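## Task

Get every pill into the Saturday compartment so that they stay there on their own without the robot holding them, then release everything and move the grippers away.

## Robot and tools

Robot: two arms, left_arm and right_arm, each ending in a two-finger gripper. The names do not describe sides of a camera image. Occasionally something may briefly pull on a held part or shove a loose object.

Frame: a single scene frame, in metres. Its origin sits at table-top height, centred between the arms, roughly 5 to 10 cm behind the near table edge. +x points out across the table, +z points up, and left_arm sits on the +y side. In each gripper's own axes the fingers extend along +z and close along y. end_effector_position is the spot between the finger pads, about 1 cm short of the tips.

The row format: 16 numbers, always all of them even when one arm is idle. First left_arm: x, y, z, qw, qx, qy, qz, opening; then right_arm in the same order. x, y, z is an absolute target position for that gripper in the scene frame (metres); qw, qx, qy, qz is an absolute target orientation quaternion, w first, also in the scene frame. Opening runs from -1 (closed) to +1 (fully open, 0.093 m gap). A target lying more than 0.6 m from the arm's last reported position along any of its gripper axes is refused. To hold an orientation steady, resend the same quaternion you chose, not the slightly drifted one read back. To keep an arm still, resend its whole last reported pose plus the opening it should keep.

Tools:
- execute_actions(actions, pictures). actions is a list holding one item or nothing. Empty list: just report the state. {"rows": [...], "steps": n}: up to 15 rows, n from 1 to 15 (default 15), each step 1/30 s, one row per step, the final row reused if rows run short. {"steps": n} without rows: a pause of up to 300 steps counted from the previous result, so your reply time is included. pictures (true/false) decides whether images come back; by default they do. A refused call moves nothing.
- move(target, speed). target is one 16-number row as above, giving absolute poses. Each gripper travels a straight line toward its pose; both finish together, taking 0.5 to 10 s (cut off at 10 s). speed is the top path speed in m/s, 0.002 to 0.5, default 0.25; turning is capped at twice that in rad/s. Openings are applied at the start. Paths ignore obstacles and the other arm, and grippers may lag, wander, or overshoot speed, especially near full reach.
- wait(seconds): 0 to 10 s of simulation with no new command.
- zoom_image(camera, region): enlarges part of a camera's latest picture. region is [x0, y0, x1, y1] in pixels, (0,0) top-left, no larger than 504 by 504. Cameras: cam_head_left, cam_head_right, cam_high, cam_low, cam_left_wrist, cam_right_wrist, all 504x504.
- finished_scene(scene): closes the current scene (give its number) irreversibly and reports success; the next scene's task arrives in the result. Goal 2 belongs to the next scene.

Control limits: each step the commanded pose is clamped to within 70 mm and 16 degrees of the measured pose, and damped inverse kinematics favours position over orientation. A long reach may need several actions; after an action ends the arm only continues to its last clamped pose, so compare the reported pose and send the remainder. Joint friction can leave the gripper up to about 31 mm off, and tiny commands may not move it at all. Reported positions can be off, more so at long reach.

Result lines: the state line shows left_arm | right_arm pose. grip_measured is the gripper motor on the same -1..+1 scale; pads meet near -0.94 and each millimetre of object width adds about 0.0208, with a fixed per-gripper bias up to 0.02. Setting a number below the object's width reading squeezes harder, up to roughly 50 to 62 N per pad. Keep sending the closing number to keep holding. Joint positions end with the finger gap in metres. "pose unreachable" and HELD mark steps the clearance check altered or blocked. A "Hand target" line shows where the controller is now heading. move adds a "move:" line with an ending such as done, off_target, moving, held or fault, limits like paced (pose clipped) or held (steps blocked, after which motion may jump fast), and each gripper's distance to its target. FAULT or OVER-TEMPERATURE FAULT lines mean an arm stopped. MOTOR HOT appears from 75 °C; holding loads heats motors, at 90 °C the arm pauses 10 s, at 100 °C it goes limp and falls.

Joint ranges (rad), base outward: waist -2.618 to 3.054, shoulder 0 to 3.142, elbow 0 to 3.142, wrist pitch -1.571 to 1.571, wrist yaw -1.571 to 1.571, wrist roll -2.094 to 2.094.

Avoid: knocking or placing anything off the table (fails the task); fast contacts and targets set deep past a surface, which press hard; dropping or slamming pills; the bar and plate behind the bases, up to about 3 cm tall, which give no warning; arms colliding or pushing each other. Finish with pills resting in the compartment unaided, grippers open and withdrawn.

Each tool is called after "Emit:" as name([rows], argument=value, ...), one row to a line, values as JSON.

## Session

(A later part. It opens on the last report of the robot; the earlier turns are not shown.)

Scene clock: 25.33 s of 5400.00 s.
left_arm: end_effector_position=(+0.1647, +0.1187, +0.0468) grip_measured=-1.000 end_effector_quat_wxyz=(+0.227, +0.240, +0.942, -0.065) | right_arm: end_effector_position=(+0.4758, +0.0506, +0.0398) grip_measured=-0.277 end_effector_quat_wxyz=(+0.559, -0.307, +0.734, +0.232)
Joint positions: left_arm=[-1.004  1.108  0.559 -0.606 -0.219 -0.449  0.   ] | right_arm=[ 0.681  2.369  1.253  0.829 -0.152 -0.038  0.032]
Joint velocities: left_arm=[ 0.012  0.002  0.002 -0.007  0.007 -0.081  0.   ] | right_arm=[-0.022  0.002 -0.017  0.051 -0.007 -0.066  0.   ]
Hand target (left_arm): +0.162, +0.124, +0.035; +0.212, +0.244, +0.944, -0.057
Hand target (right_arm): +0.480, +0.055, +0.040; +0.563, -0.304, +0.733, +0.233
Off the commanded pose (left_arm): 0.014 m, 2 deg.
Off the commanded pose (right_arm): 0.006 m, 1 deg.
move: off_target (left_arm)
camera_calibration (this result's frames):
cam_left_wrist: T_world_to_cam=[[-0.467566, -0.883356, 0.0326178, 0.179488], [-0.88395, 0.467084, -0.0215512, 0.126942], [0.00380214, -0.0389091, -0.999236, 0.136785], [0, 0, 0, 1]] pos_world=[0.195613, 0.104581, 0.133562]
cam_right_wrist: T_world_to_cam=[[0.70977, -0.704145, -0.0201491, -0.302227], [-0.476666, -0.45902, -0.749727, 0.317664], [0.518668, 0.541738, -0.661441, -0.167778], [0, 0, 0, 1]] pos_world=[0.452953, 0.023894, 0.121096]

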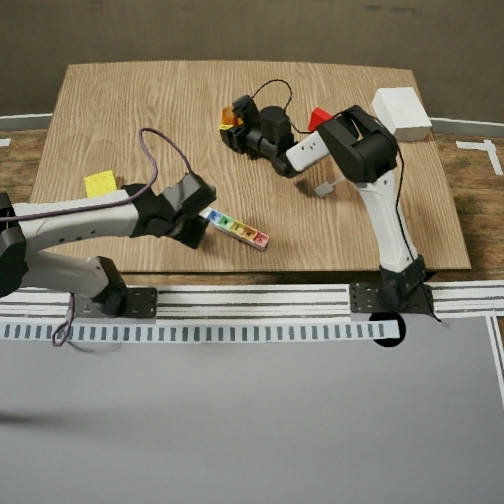

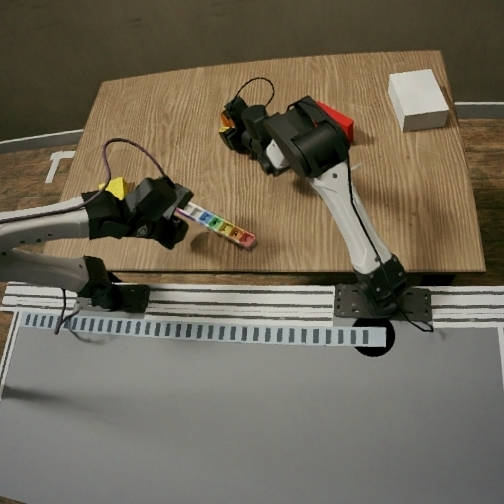

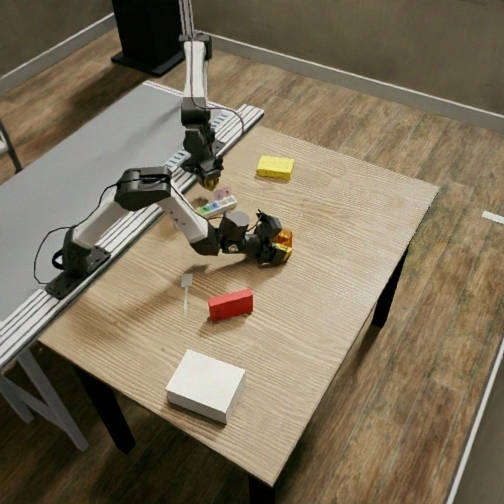

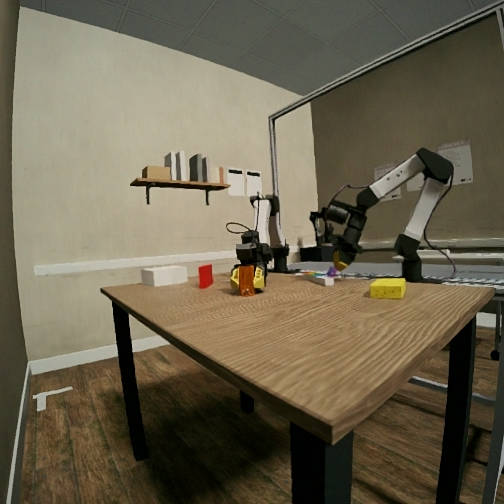

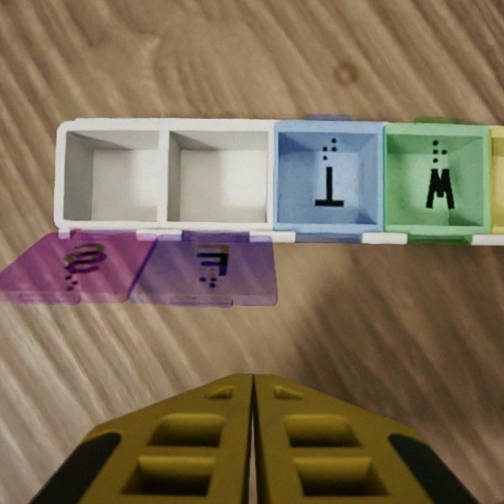

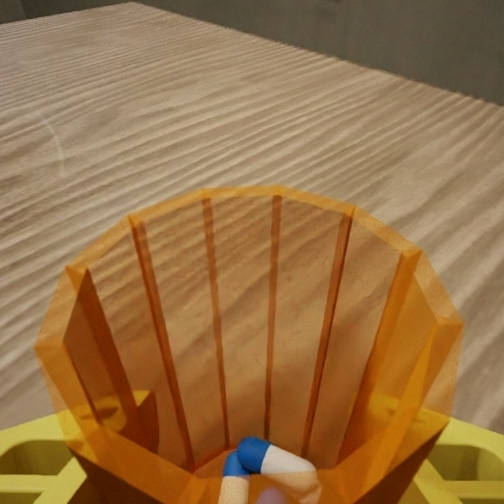

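Emit:
move(target=[0.212,0.096,0.039,0.212,0.245,0.945,-0.057,-1,0.48,0.055,0.04,0.563,-0.304,0.733,0.233,-0.32], speed=0.03)

Scene clock: 27.93 s of 5400.00 s.
left_arm: end_effector_position=(+0.2075, +0.1007, +0.0386) grip_measured=-1.000 end_effector_quat_wxyz=(+0.213, +0.244, +0.945, -0.052) | right_arm: end_effector_position=(+0.4758, +0.0506, +0.0398) grip_measured=-0.277 end_effector_quat_wxyz=(+0.559, -0.307, +0.734, +0.232)
Joint positions: left_arm=[-0.883  1.338  0.677 -0.511 -0.174 -0.334  0.   ] | right_arm=[ 0.681  2.369  1.253  0.829 -0.152 -0.038  0.032]
Joint velocities: left_arm=[-0.032  0.012  0.002 -0.022  0.022 -0.066  0.   ] | right_arm=[ 0.017 -0.002 -0.007 -0.051  0.022 -0.007 -0.001]
Hand target (left_arm): +0.212, +0.097, +0.040; +0.213, +0.245, +0.944, -0.057
Hand target (right_arm): +0.480, +0.055, +0.040; +0.563, -0.304, +0.733, +0.233
Off the commanded pose (left_arm): 0.007 m, 1 deg.
Off the commanded pose (right_arm): 0.006 m, 1 deg.
move: done
camera_calibration (this result's frames):
cam_left_wrist: T_world_to_cam=[[-0.467688, -0.883796, 0.0131424, 0.184736], [-0.883726, 0.467837, 0.0125159, 0.171554], [-0.01721, -0.00576074, -0.999835, 0.128753], [0, 0, 0, 1]] pos_world=[0.240222, 0.0837512, 0.124157]
cam_right_wrist: T_world_to_cam=[[0.70977, -0.704145, -0.0201491, -0.302227], [-0.476666, -0.45902, -0.749727, 0.317664], [0.518668, 0.541738, -0.661441, -0.167778], [0, 0, 0, 1]] pos_world=[0.452953, 0.023894, 0.121096]

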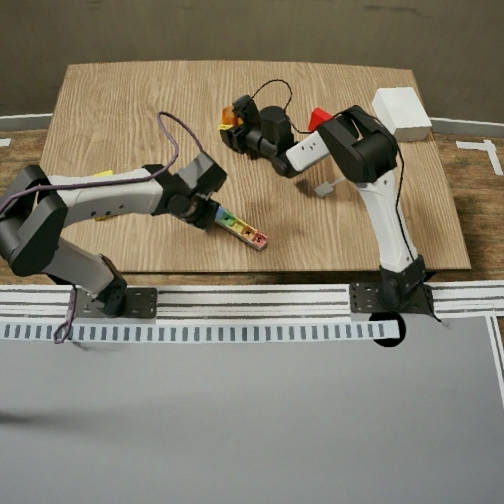

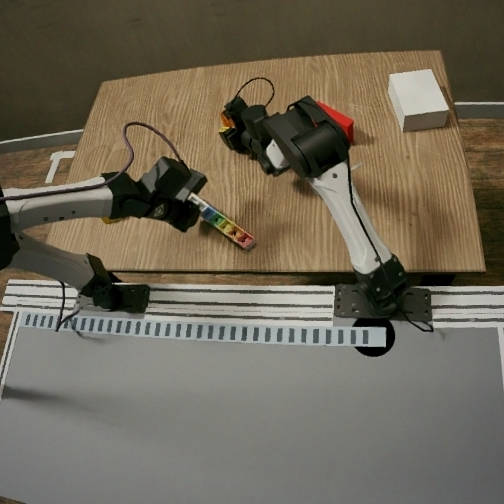

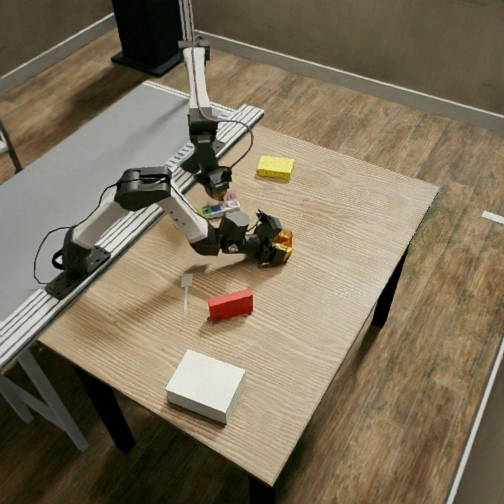

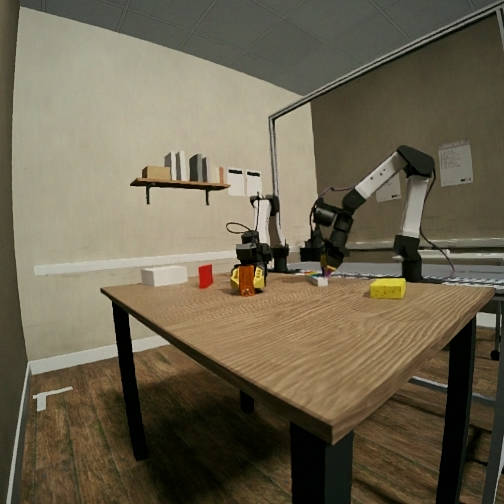

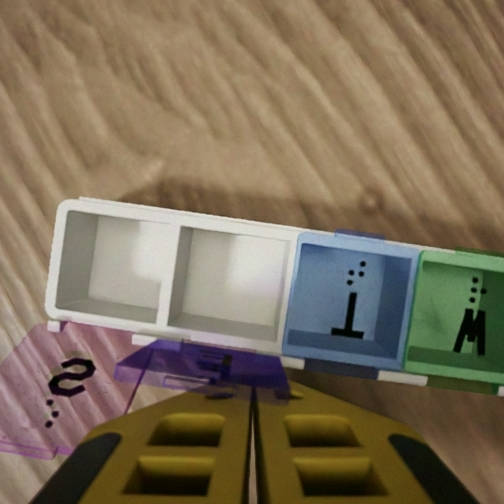

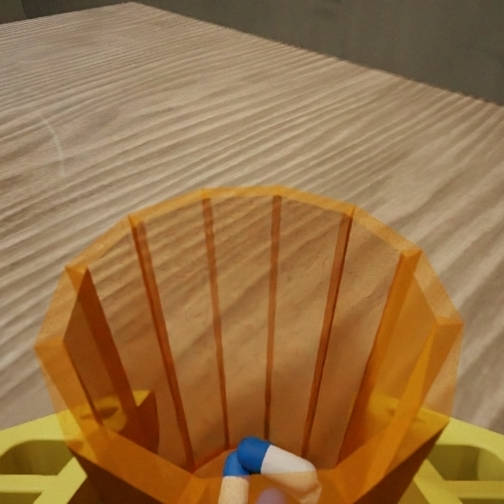

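Slid the box; push higher up the lid.

Emit:
move(target=[0.203,0.1,0.06,0.212,0.245,0.945,-0.057,-1,0.48,0.055,0.04,0.563,-0.304,0.733,0.233,-0.32], speed=0.03)

Emit:
move(target=[0.232,0.074,0.055,0.212,0.245,0.945,-0.057,-1,0.48,0.055,0.04,0.563,-0.304,0.733,0.233,-0.32], speed=0.02)

Scene clock: 29.50 s of 5400.00 s.
left_arm: end_effector_position=(+0.2062, +0.1024, +0.0548) grip_measured=-1.000 end_effector_quat_wxyz=(+0.214, +0.243, +0.945, -0.054) | right_arm: end_effector_position=(+0.4758, +0.0506, +0.0398) grip_measured=-0.277 end_effector_quat_wxyz=(+0.559, -0.307, +0.734, +0.232)
Joint positions: left_arm=[-0.883  1.298  0.716 -0.587 -0.173 -0.335  0.   ] | right_arm=[ 0.681  2.369  1.253  0.829 -0.152 -0.038  0.032]
Joint velocities: left_arm=[-0.012 -0.017 -0.017 -0.022  0.007  0.037  0.   ] | right_arm=[ 0.007 -0.017  0.002  0.007  0.007 -0.022  0.   ]
Hand target (left_arm): +0.203, +0.100, +0.060; +0.212, +0.245, +0.944, -0.057
Hand target (right_arm): +0.480, +0.055, +0.040; +0.563, -0.304, +0.733, +0.233
Off the commanded pose (left_arm): 0.007 m, 0 deg.
Off the commanded pose (right_arm): 0.006 m, 1 deg.
move: done
camera_calibration (this result's frames):
cam_left_wrist: T_world_to_cam=[[-0.467768, -0.883709, 0.0158775, 0.185208], [-0.883717, 0.467935, 0.00903305, 0.169598], [-0.0154122, -0.00980584, -0.999833, 0.145044], [0, 0, 0, 1]] pos_world=[0.238746, 0.0857315, 0.140547]
cam_right_wrist: T_world_to_cam=[[0.70977, -0.704145, -0.0201491, -0.302227], [-0.476666, -0.45902, -0.749727, 0.317664], [0.518668, 0.541738, -0.661441, -0.167778], [0, 0, 0, 1]] pos_world=[0.452953, 0.023894, 0.121096]

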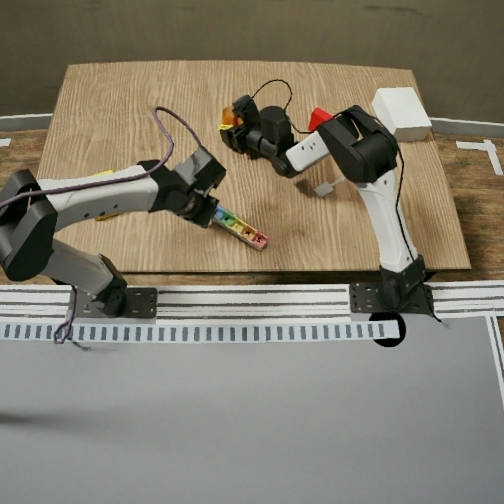

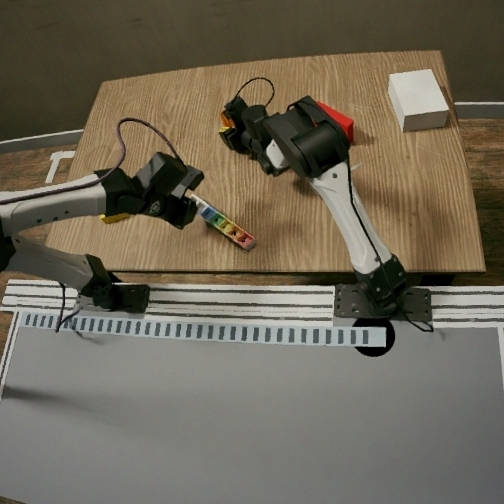

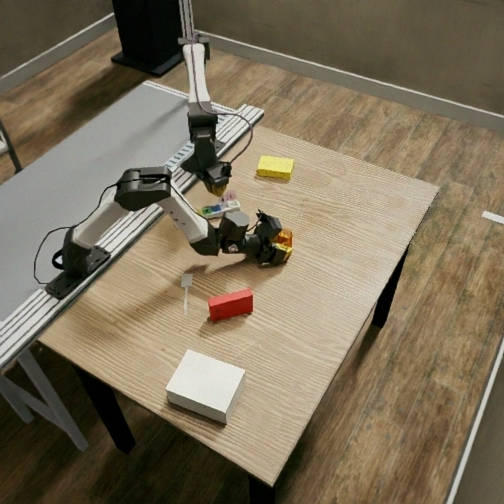

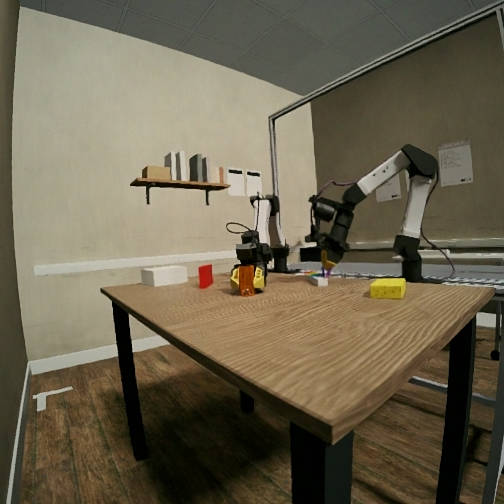

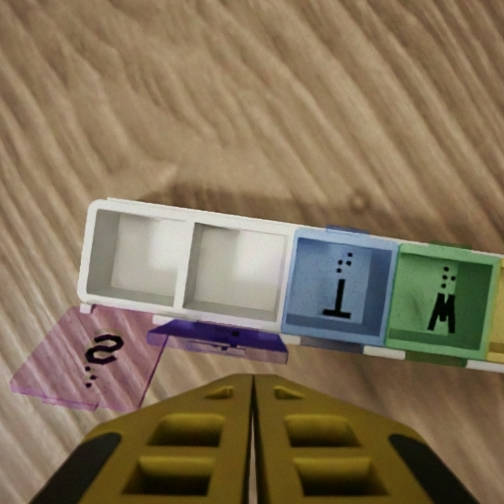

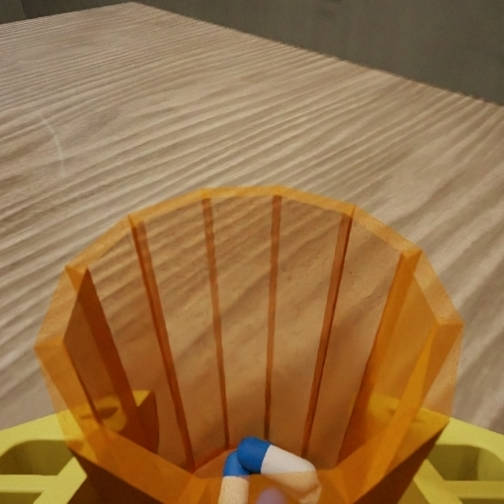

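Scene clock: 31.67 s of 5400.00 s.
left_arm: end_effector_position=(+0.2264, +0.0775, +0.0551) grip_measured=-1.000 end_effector_quat_wxyz=(+0.212, +0.246, +0.944, -0.053) | right_arm: end_effector_position=(+0.4758, +0.0506, +0.0398) grip_measured=-0.277 end_effector_quat_wxyz=(+0.559, -0.307, +0.734, +0.232)
Joint positions: left_arm=[-0.883  1.435  0.824 -0.56  -0.171 -0.33   0.   ] | right_arm=[ 0.681  2.369  1.253  0.829 -0.152 -0.038  0.032]
Joint velocities: left_arm=[ 0.002 -0.012 -0.007 -0.007 -0.022 -0.037  0.   ] | right_arm=[-0.002  0.002 -0.002 -0.022 -0.081 -0.022 -0.001]
Hand target (left_arm): +0.232, +0.075, +0.055; +0.212, +0.245, +0.944, -0.057
Hand target (right_arm): +0.480, +0.055, +0.040; +0.563, -0.304, +0.733, +0.233
Off the commanded pose (left_arm): 0.007 m, 0 deg.
Off the commanded pose (right_arm): 0.006 m, 1 deg.
move: done
camera_calibration (this result's frames):
cam_left_wrist: T_world_to_cam=[[-0.47197, -0.881507, 0.0137629, 0.173634], [-0.881431, 0.472133, 0.0130655, 0.19807], [-0.0180153, -0.00596449, -0.99982, 0.145636], [0, 0, 0, 1]] pos_world=[0.259158, 0.0604128, 0.140632]
cam_right_wrist: T_world_to_cam=[[0.70977, -0.704145, -0.0201491, -0.302227], [-0.476666, -0.45902, -0.749727, 0.317664], [0.518668, 0.541738, -0.661441, -0.167778], [0, 0, 0, 1]] pos_world=[0.452953, 0.023894, 0.121096]

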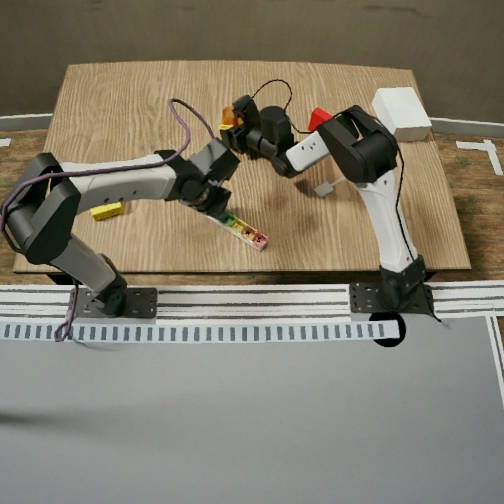

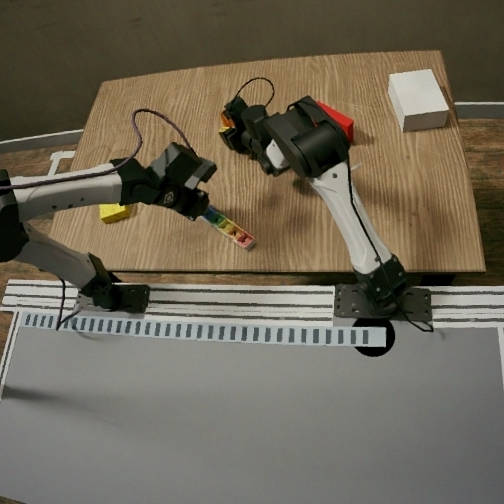

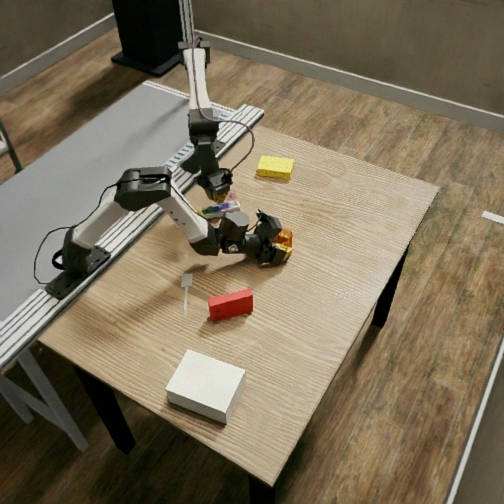

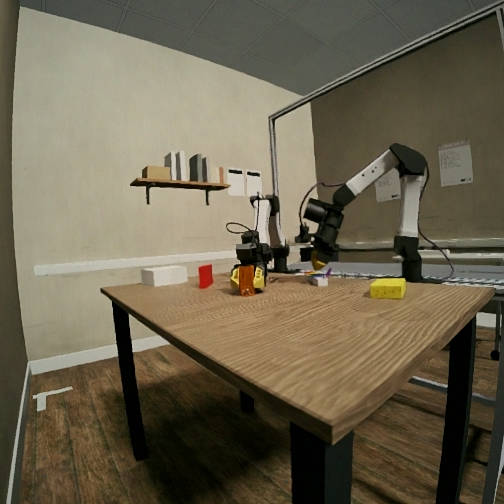

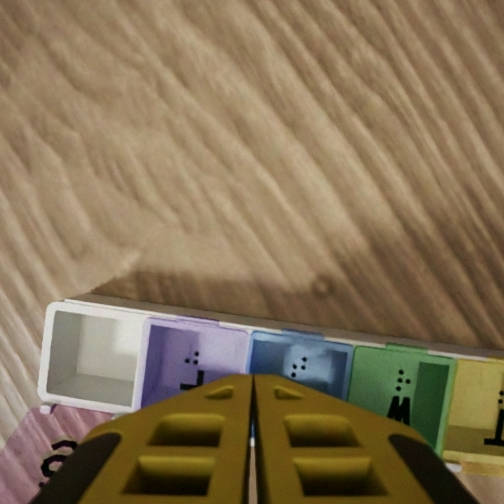

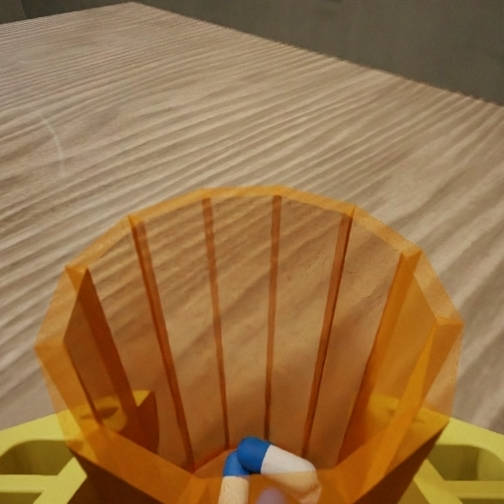

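Emit:
move(target=[0.19,0.16,0.23,0.212,0.245,0.945,-0.057,-1,0.42,0.05,0.12,0.563,-0.304,0.733,0.233,-0.32], speed=0.12)

Emit:
move(target=[0.19,0.16,0.23,0.212,0.245,0.945,-0.057,-1,0.295,0.084,0.08,0.493,-0.759,0.392,-0.161,-0.32], speed=0.15)

Emit:
zoom_image(camera="cam_low", region=[250, 220, 370, 310])

Scene clock: 35.00 s of 5400.00 s.
left_arm: end_effector_position=(+0.1921, +0.1554, +0.2275) grip_measured=-1.000 end_effector_quat_wxyz=(+0.219, +0.244, +0.943, -0.057) | right_arm: end_effector_position=(+0.4247, +0.0505, +0.1162) grip_measured=-0.277 end_effector_quat_wxyz=(+0.563, -0.307, +0.732, +0.232)
Joint positions: left_arm=[-0.76   1.126  1.308 -1.32  -0.123 -0.219  0.   ] | right_arm=[ 0.755  2.055  1.086  0.692 -0.081 -0.018  0.032]
Joint velocities: left_arm=[-0.007  0.002 -0.007 -0.007 -0.037  0.066  0.   ] | right_arm=[ 0.002 -0.002 -0.002 -0.007  0.037  0.037 -0.001]
Hand target (left_arm): +0.189, +0.159, +0.229; +0.213, +0.245, +0.944, -0.057
Hand target (right_arm): +0.420, +0.049, +0.119; +0.563, -0.304, +0.733, +0.233
Off the commanded pose (left_arm): 0.006 m, 1 deg.
Off the commanded pose (right_arm): 0.006 m, 0 deg.
move: done
camera_calibration (this result's frames):
cam_left_wrist: T_world_to_cam=[[-0.469627, -0.882666, 0.0187224, 0.222303], [-0.882846, 0.469651, -0.00337996, 0.133133], [-0.00580963, -0.0181163, -0.999819, 0.317382], [0, 0, 0, 1]] pos_world=[0.22378, 0.139443, 0.313612]
cam_right_wrist: T_world_to_cam=[[0.710269, -0.7037, -0.0180284, -0.264958], [-0.470947, -0.455996, -0.755166, 0.348663], [0.52319, 0.544861, -0.655285, -0.093465], [0, 0, 0, 1]] pos_world=[0.401294, 0.0234635, 0.197276]

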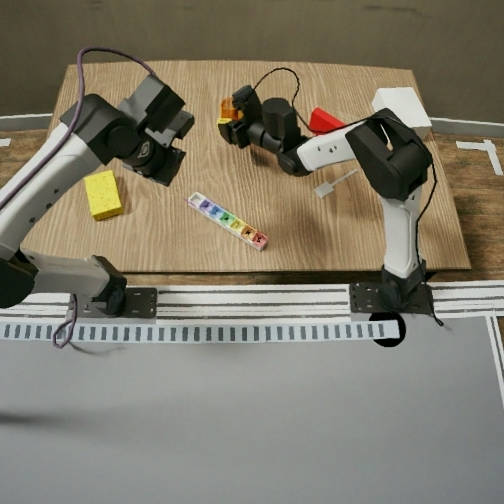

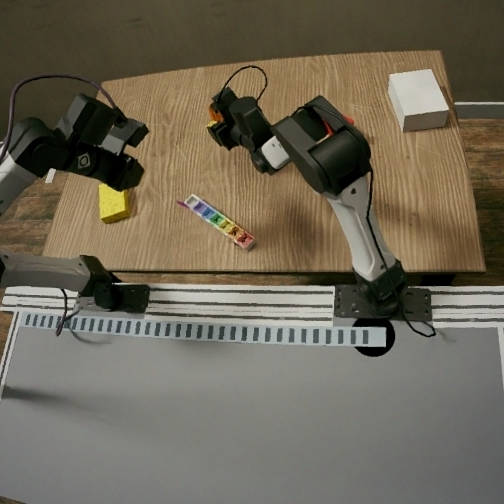

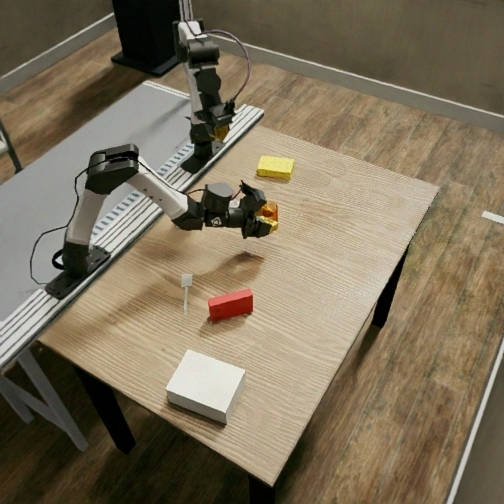

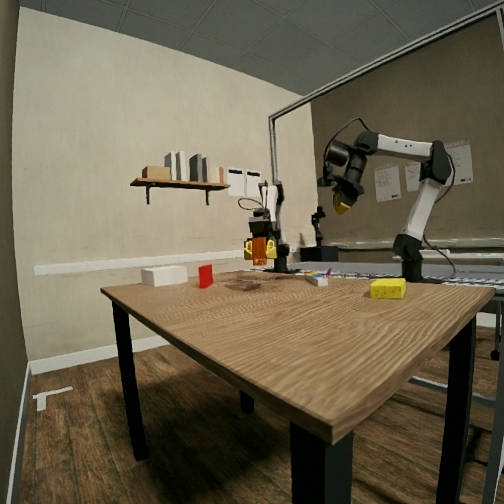

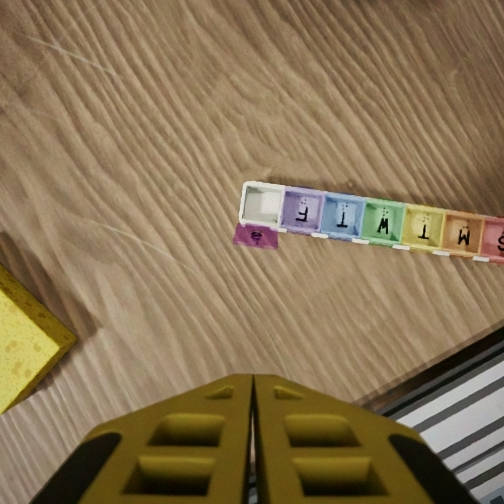

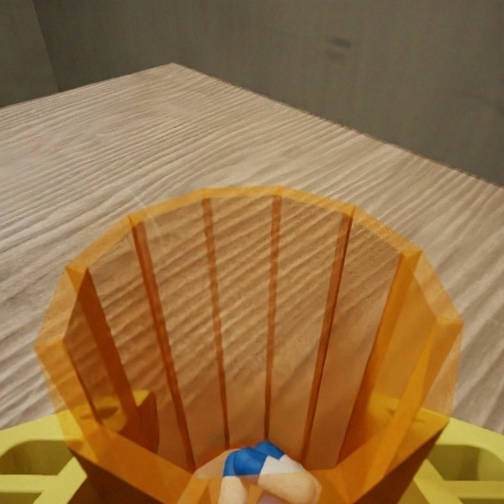

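Scene clock: 40.17 s of 5400.00 s.
left_arm: end_effector_position=(+0.1920, +0.1568, +0.2270) grip_measured=-1.000 end_effector_quat_wxyz=(+0.217, +0.244, +0.943, -0.056) | right_arm: end_effector_position=(+0.2985, +0.0849, +0.0752) grip_measured=-0.277 end_effector_quat_wxyz=(-0.492, +0.759, -0.396, +0.158)
Joint positions: left_arm=[-0.753  1.126  1.308 -1.324 -0.119 -0.213  0.   ] | right_arm=[ 1.068  1.917  0.932  0.473  0.206 -1.276  0.032]
Joint velocities: left_arm=[-0.002  0.002  0.017 -0.037 -0.007  0.022  0.   ] | right_arm=[-0.002  0.007 -0.002  0.007  0.037 -0.037 -0.001]
Hand target (left_arm): +0.190, +0.160, +0.230; +0.212, +0.245, +0.944, -0.057
Hand target (right_arm): +0.295, +0.081, +0.079; -0.493, +0.759, -0.393, +0.163
Off the commanded pose (left_arm): 0.005 m, 1 deg.
Off the commanded pose (right_arm): 0.006 m, 1 deg.
move: done
camera_calibration (this result's frames):
cam_left_wrist: T_world_to_cam=[[-0.46983, -0.882564, 0.0184396, 0.223593], [-0.882703, 0.46993, 0.00125329, 0.13136], [-0.00977143, -0.0156879, -0.999829, 0.317307], [0, 0, 0, 1]] pos_world=[0.224103, 0.140583, 0.312965]
cam_right_wrist: T_world_to_cam=[[0.464053, 0.18992, 0.865208, -0.220664], [0.289505, -0.955624, 0.0544919, 0.0284571], [0.837163, 0.225195, -0.498443, -0.151389], [0, 0, 0, 1]] pos_world=[0.220898, 0.103195, 0.113911]

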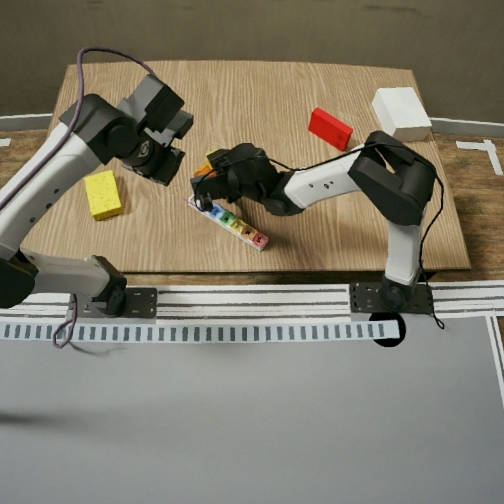

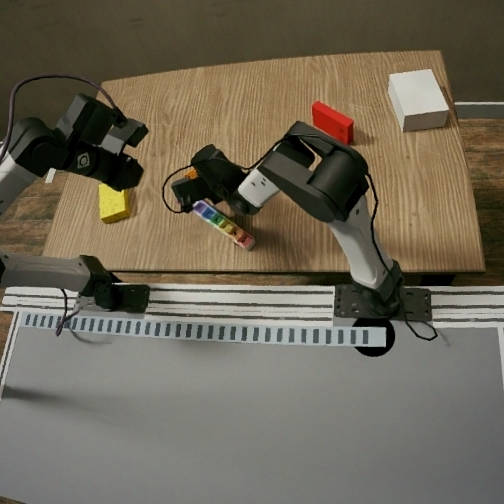

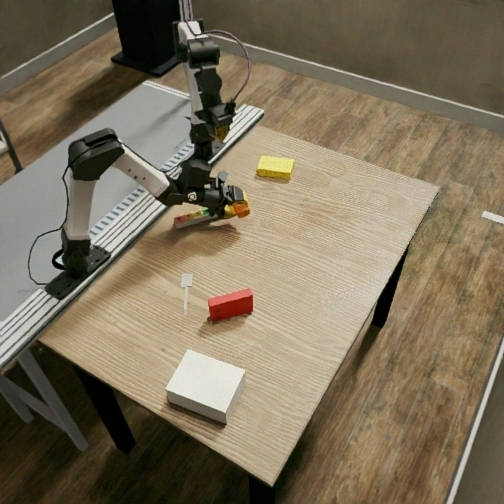

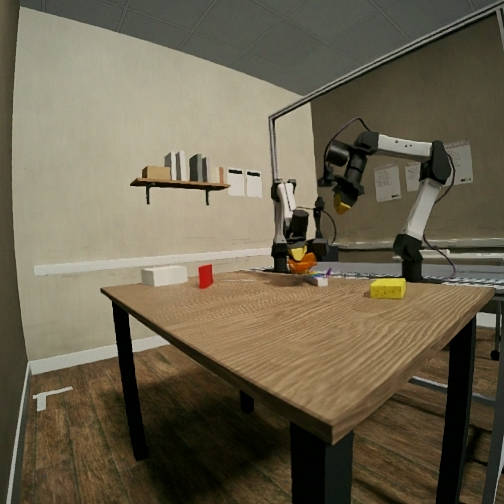

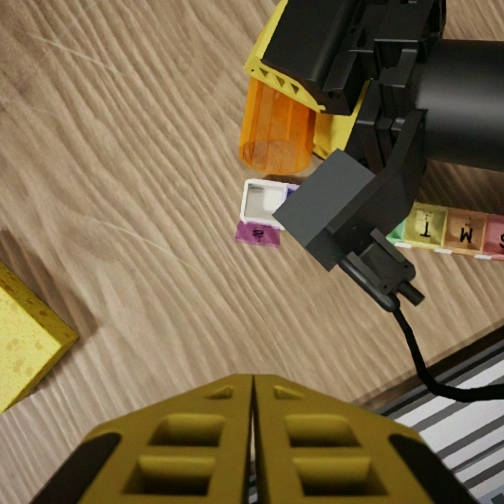

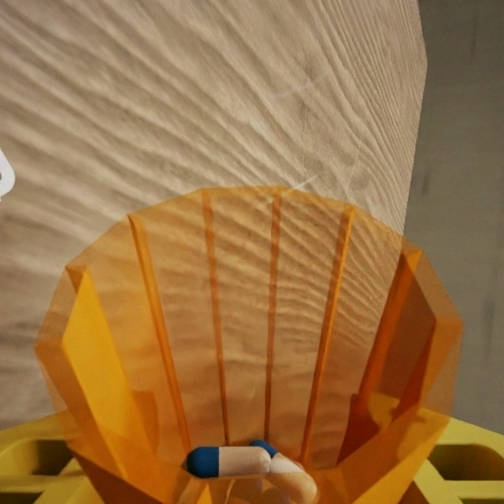

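Region (250, 220, 370, 310) of cam_low's 504x504 image, scaled by 4.200, with more detail than that image has; it fills the top 378 rows of this view, and the rest is white.

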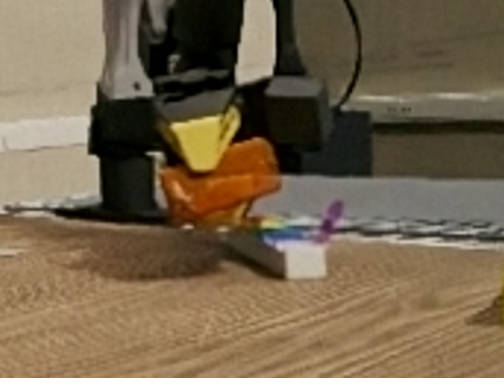

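Emit:
move(target=[0.19,0.16,0.23,0.212,0.245,0.945,-0.057,-1,0.284,0.098,0.066,0.463,-0.775,0.301,-0.304,-0.32], speed=0.05)

Emit:
zoom_image(camera="cam_low", region=[270, 230, 350, 300])

Emit:
zoom_image(camera="cam_left_wrist", region=[180, 100, 380, 300])

Scene clock: 44.60 s of 5400.00 s.
left_arm: end_effector_position=(+0.1920, +0.1568, +0.2270) grip_measured=-1.000 end_effector_quat_wxyz=(+0.217, +0.244, +0.943, -0.056) | right_arm: end_effector_position=(+0.2849, +0.0968, +0.0698) grip_measured=-0.276 end_effector_quat_wxyz=(-0.465, +0.776, -0.303, +0.299)
Joint positions: left_arm=[-0.753  1.126  1.308 -1.324 -0.119 -0.213  0.   ] | right_arm=[ 1.183  1.992  0.932  0.594  0.459 -1.543  0.032]
Joint velocities: left_arm=[-0.007 -0.007  0.007  0.007 -0.066  0.037  0.   ] | right_arm=[-0.012  0.002  0.002 -0.051  0.007  0.022 -0.001]
Hand target (left_arm): +0.190, +0.160, +0.230; +0.212, +0.245, +0.944, -0.057
Hand target (right_arm): +0.284, +0.098, +0.066; -0.464, +0.776, -0.301, +0.304
Off the commanded pose (left_arm): 0.005 m, 1 deg.
Off the commanded pose (right_arm): 0.004 m, 1 deg.
move: done
camera_calibration (this result's frames):
cam_left_wrist: T_world_to_cam=[[-0.46983, -0.882564, 0.0184396, 0.223593], [-0.882703, 0.46993, 0.00125329, 0.13136], [-0.00977143, -0.0156879, -0.999829, 0.317307], [0, 0, 0, 1]] pos_world=[0.224103, 0.140583, 0.312965]
cam_right_wrist: T_world_to_cam=[[0.211547, 0.37053, 0.904409, -0.160226], [0.242401, -0.916331, 0.318715, 0.0351651], [0.946831, 0.151807, -0.283664, -0.184578], [0, 0, 0, 1]] pos_world=[0.200135, 0.119612, 0.0813442]

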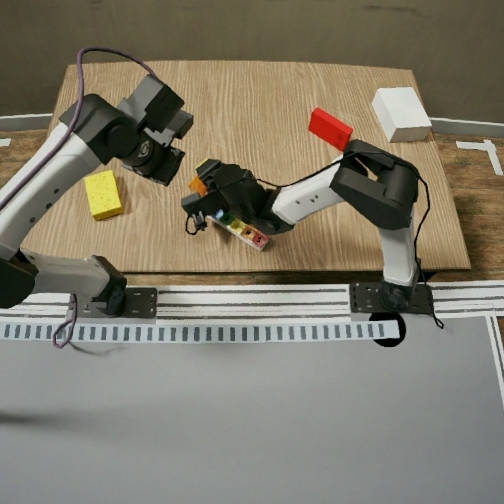

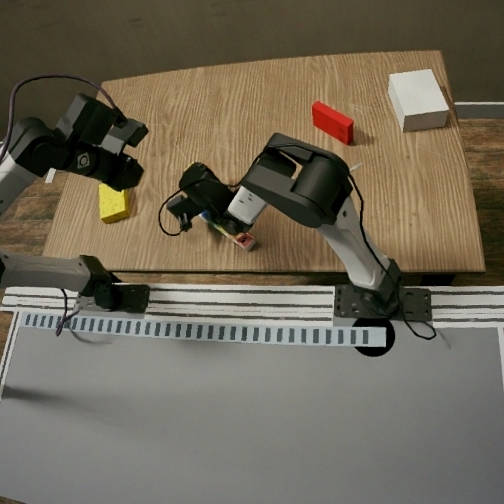

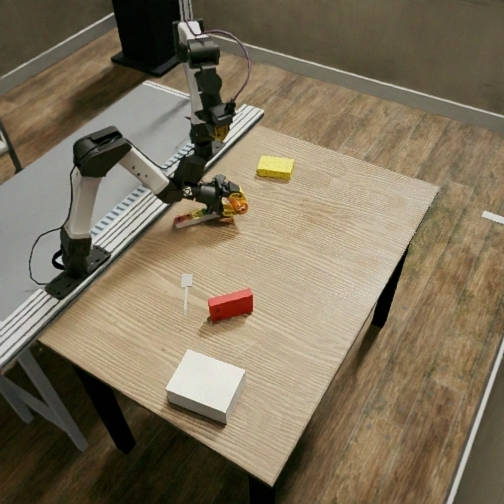

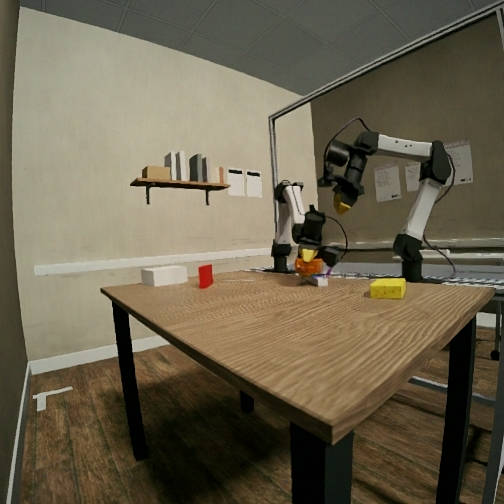

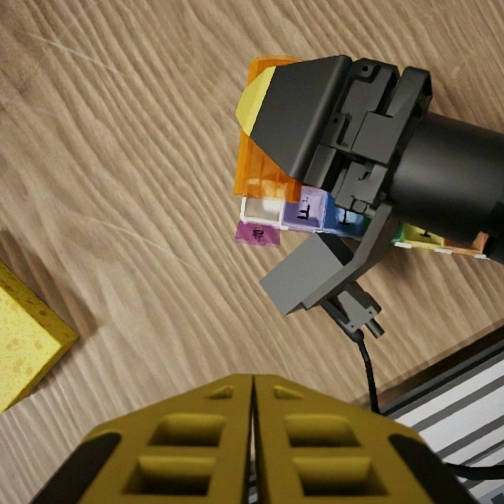

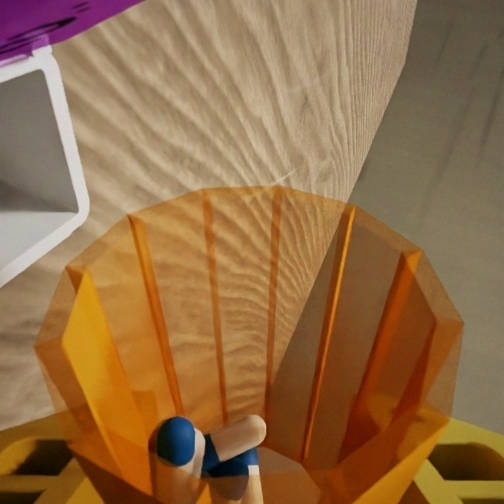

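Region (270, 230, 350, 300) of cam_low's 504x504 image, scaled by 6.300, with more detail than that image has; it fills the top 441 rows of this view, and the rest is white.

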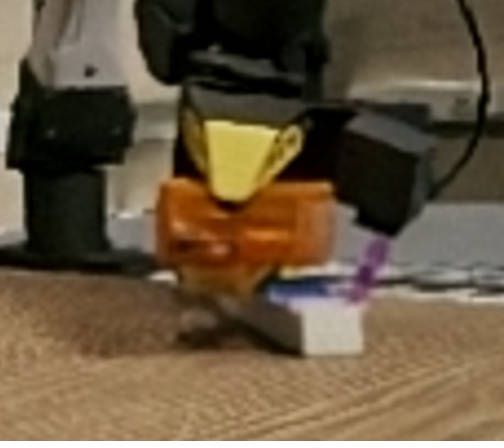

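Region (180, 100, 380, 300) of cam_left_wrist's 504x504 image, scaled by 2.520, with more detail than that image has.

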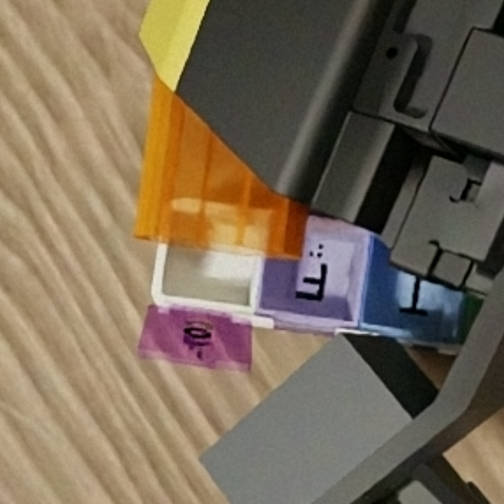

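Emit:
move(target=[0.19,0.16,0.23,0.212,0.245,0.945,-0.057,-1,0.285,0.101,0.071,0.432,-0.772,0.226,-0.406,-0.32], speed=0.03)

Emit:
zoom_image(camera="cam_low", region=[270, 230, 350, 300])

Scene clock: 49.73 s of 5400.00 s.
left_arm: end_effector_position=(+0.1920, +0.1568, +0.2270) grip_measured=-1.000 end_effector_quat_wxyz=(+0.217, +0.244, +0.943, -0.056) | right_arm: end_effector_position=(+0.2856, +0.0981, +0.0717) grip_measured=-0.276 end_effector_quat_wxyz=(-0.431, +0.776, -0.228, +0.402)
Joint positions: left_arm=[-0.753  1.126  1.308 -1.324 -0.119 -0.213  0.   ] | right_arm=[ 1.223  2.05   0.932  0.717  0.599 -1.795  0.032]
Joint velocities: left_arm=[-0.007 -0.002 -0.012 -0.007  0.022 -0.007  0.   ] | right_arm=[ 0.017  0.012  0.002 -0.007  0.022 -0.051 -0.002]
Hand target (left_arm): +0.190, +0.160, +0.230; +0.212, +0.245, +0.944, -0.057
Hand target (right_arm): +0.285, +0.101, +0.071; -0.433, +0.773, -0.226, +0.406
Off the commanded pose (left_arm): 0.005 m, 1 deg.
Off the commanded pose (right_arm): 0.003 m, 1 deg.
move: done
camera_calibration (this result's frames):
cam_left_wrist: T_world_to_cam=[[-0.46983, -0.882564, 0.0184396, 0.223593], [-0.882703, 0.46993, 0.00125329, 0.13136], [-0.00977143, -0.0156879, -0.999829, 0.317307], [0, 0, 0, 1]] pos_world=[0.224103, 0.140583, 0.312965]
cam_right_wrist: T_world_to_cam=[[0.0249391, 0.512891, 0.858092, -0.119929], [0.157701, -0.84963, 0.503249, 0.0400105], [0.987172, 0.122771, -0.102072, -0.206583], [0, 0, 0, 1]] pos_world=[0.200614, 0.120867, 0.0616884]

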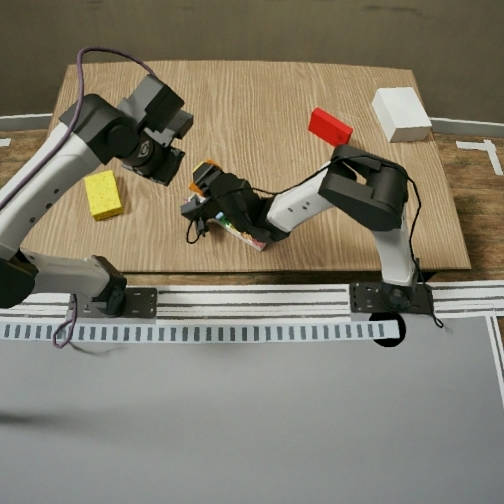

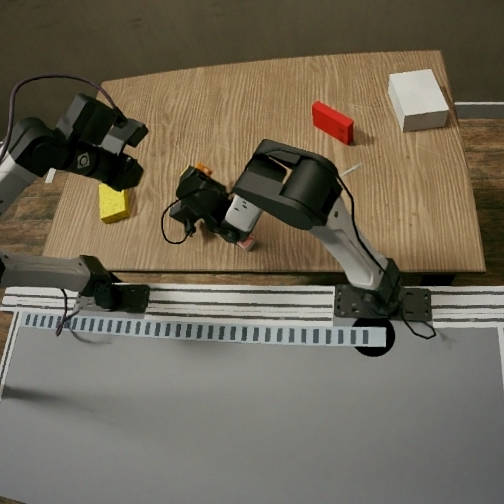

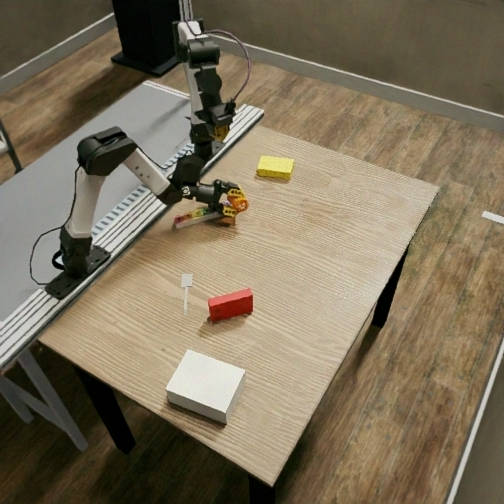

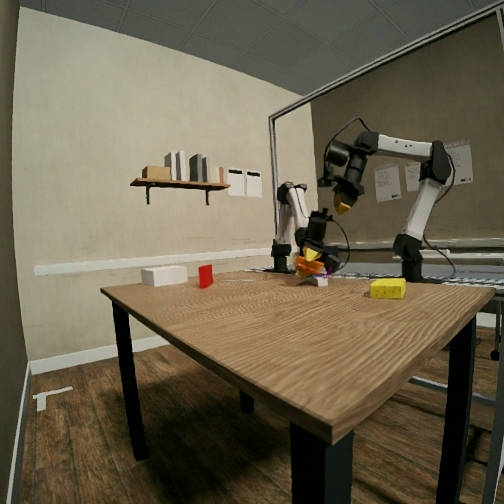

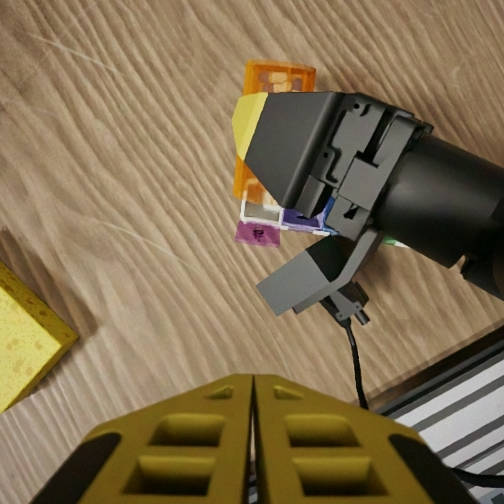

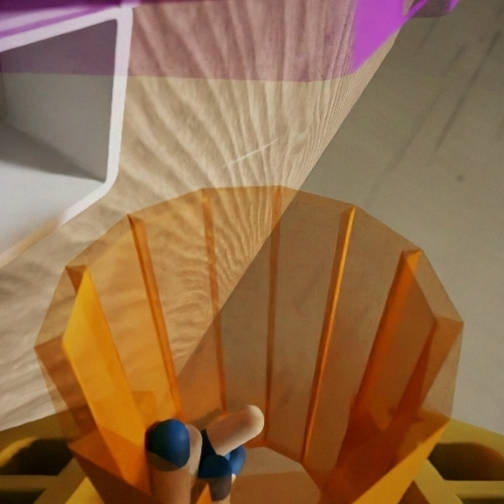

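Region (270, 230, 350, 300) of cam_low's 504x504 image, scaled by 6.300, with more detail than that image has; it fills the top 441 rows of this view, and the rest is white.

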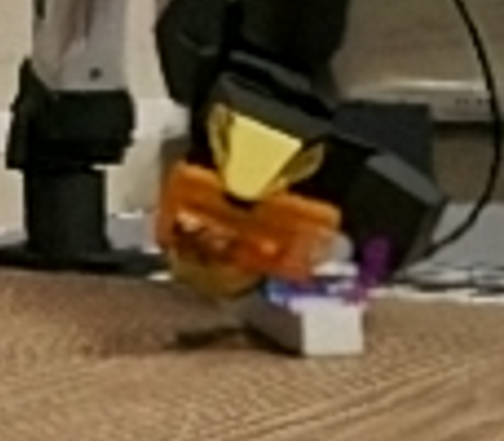

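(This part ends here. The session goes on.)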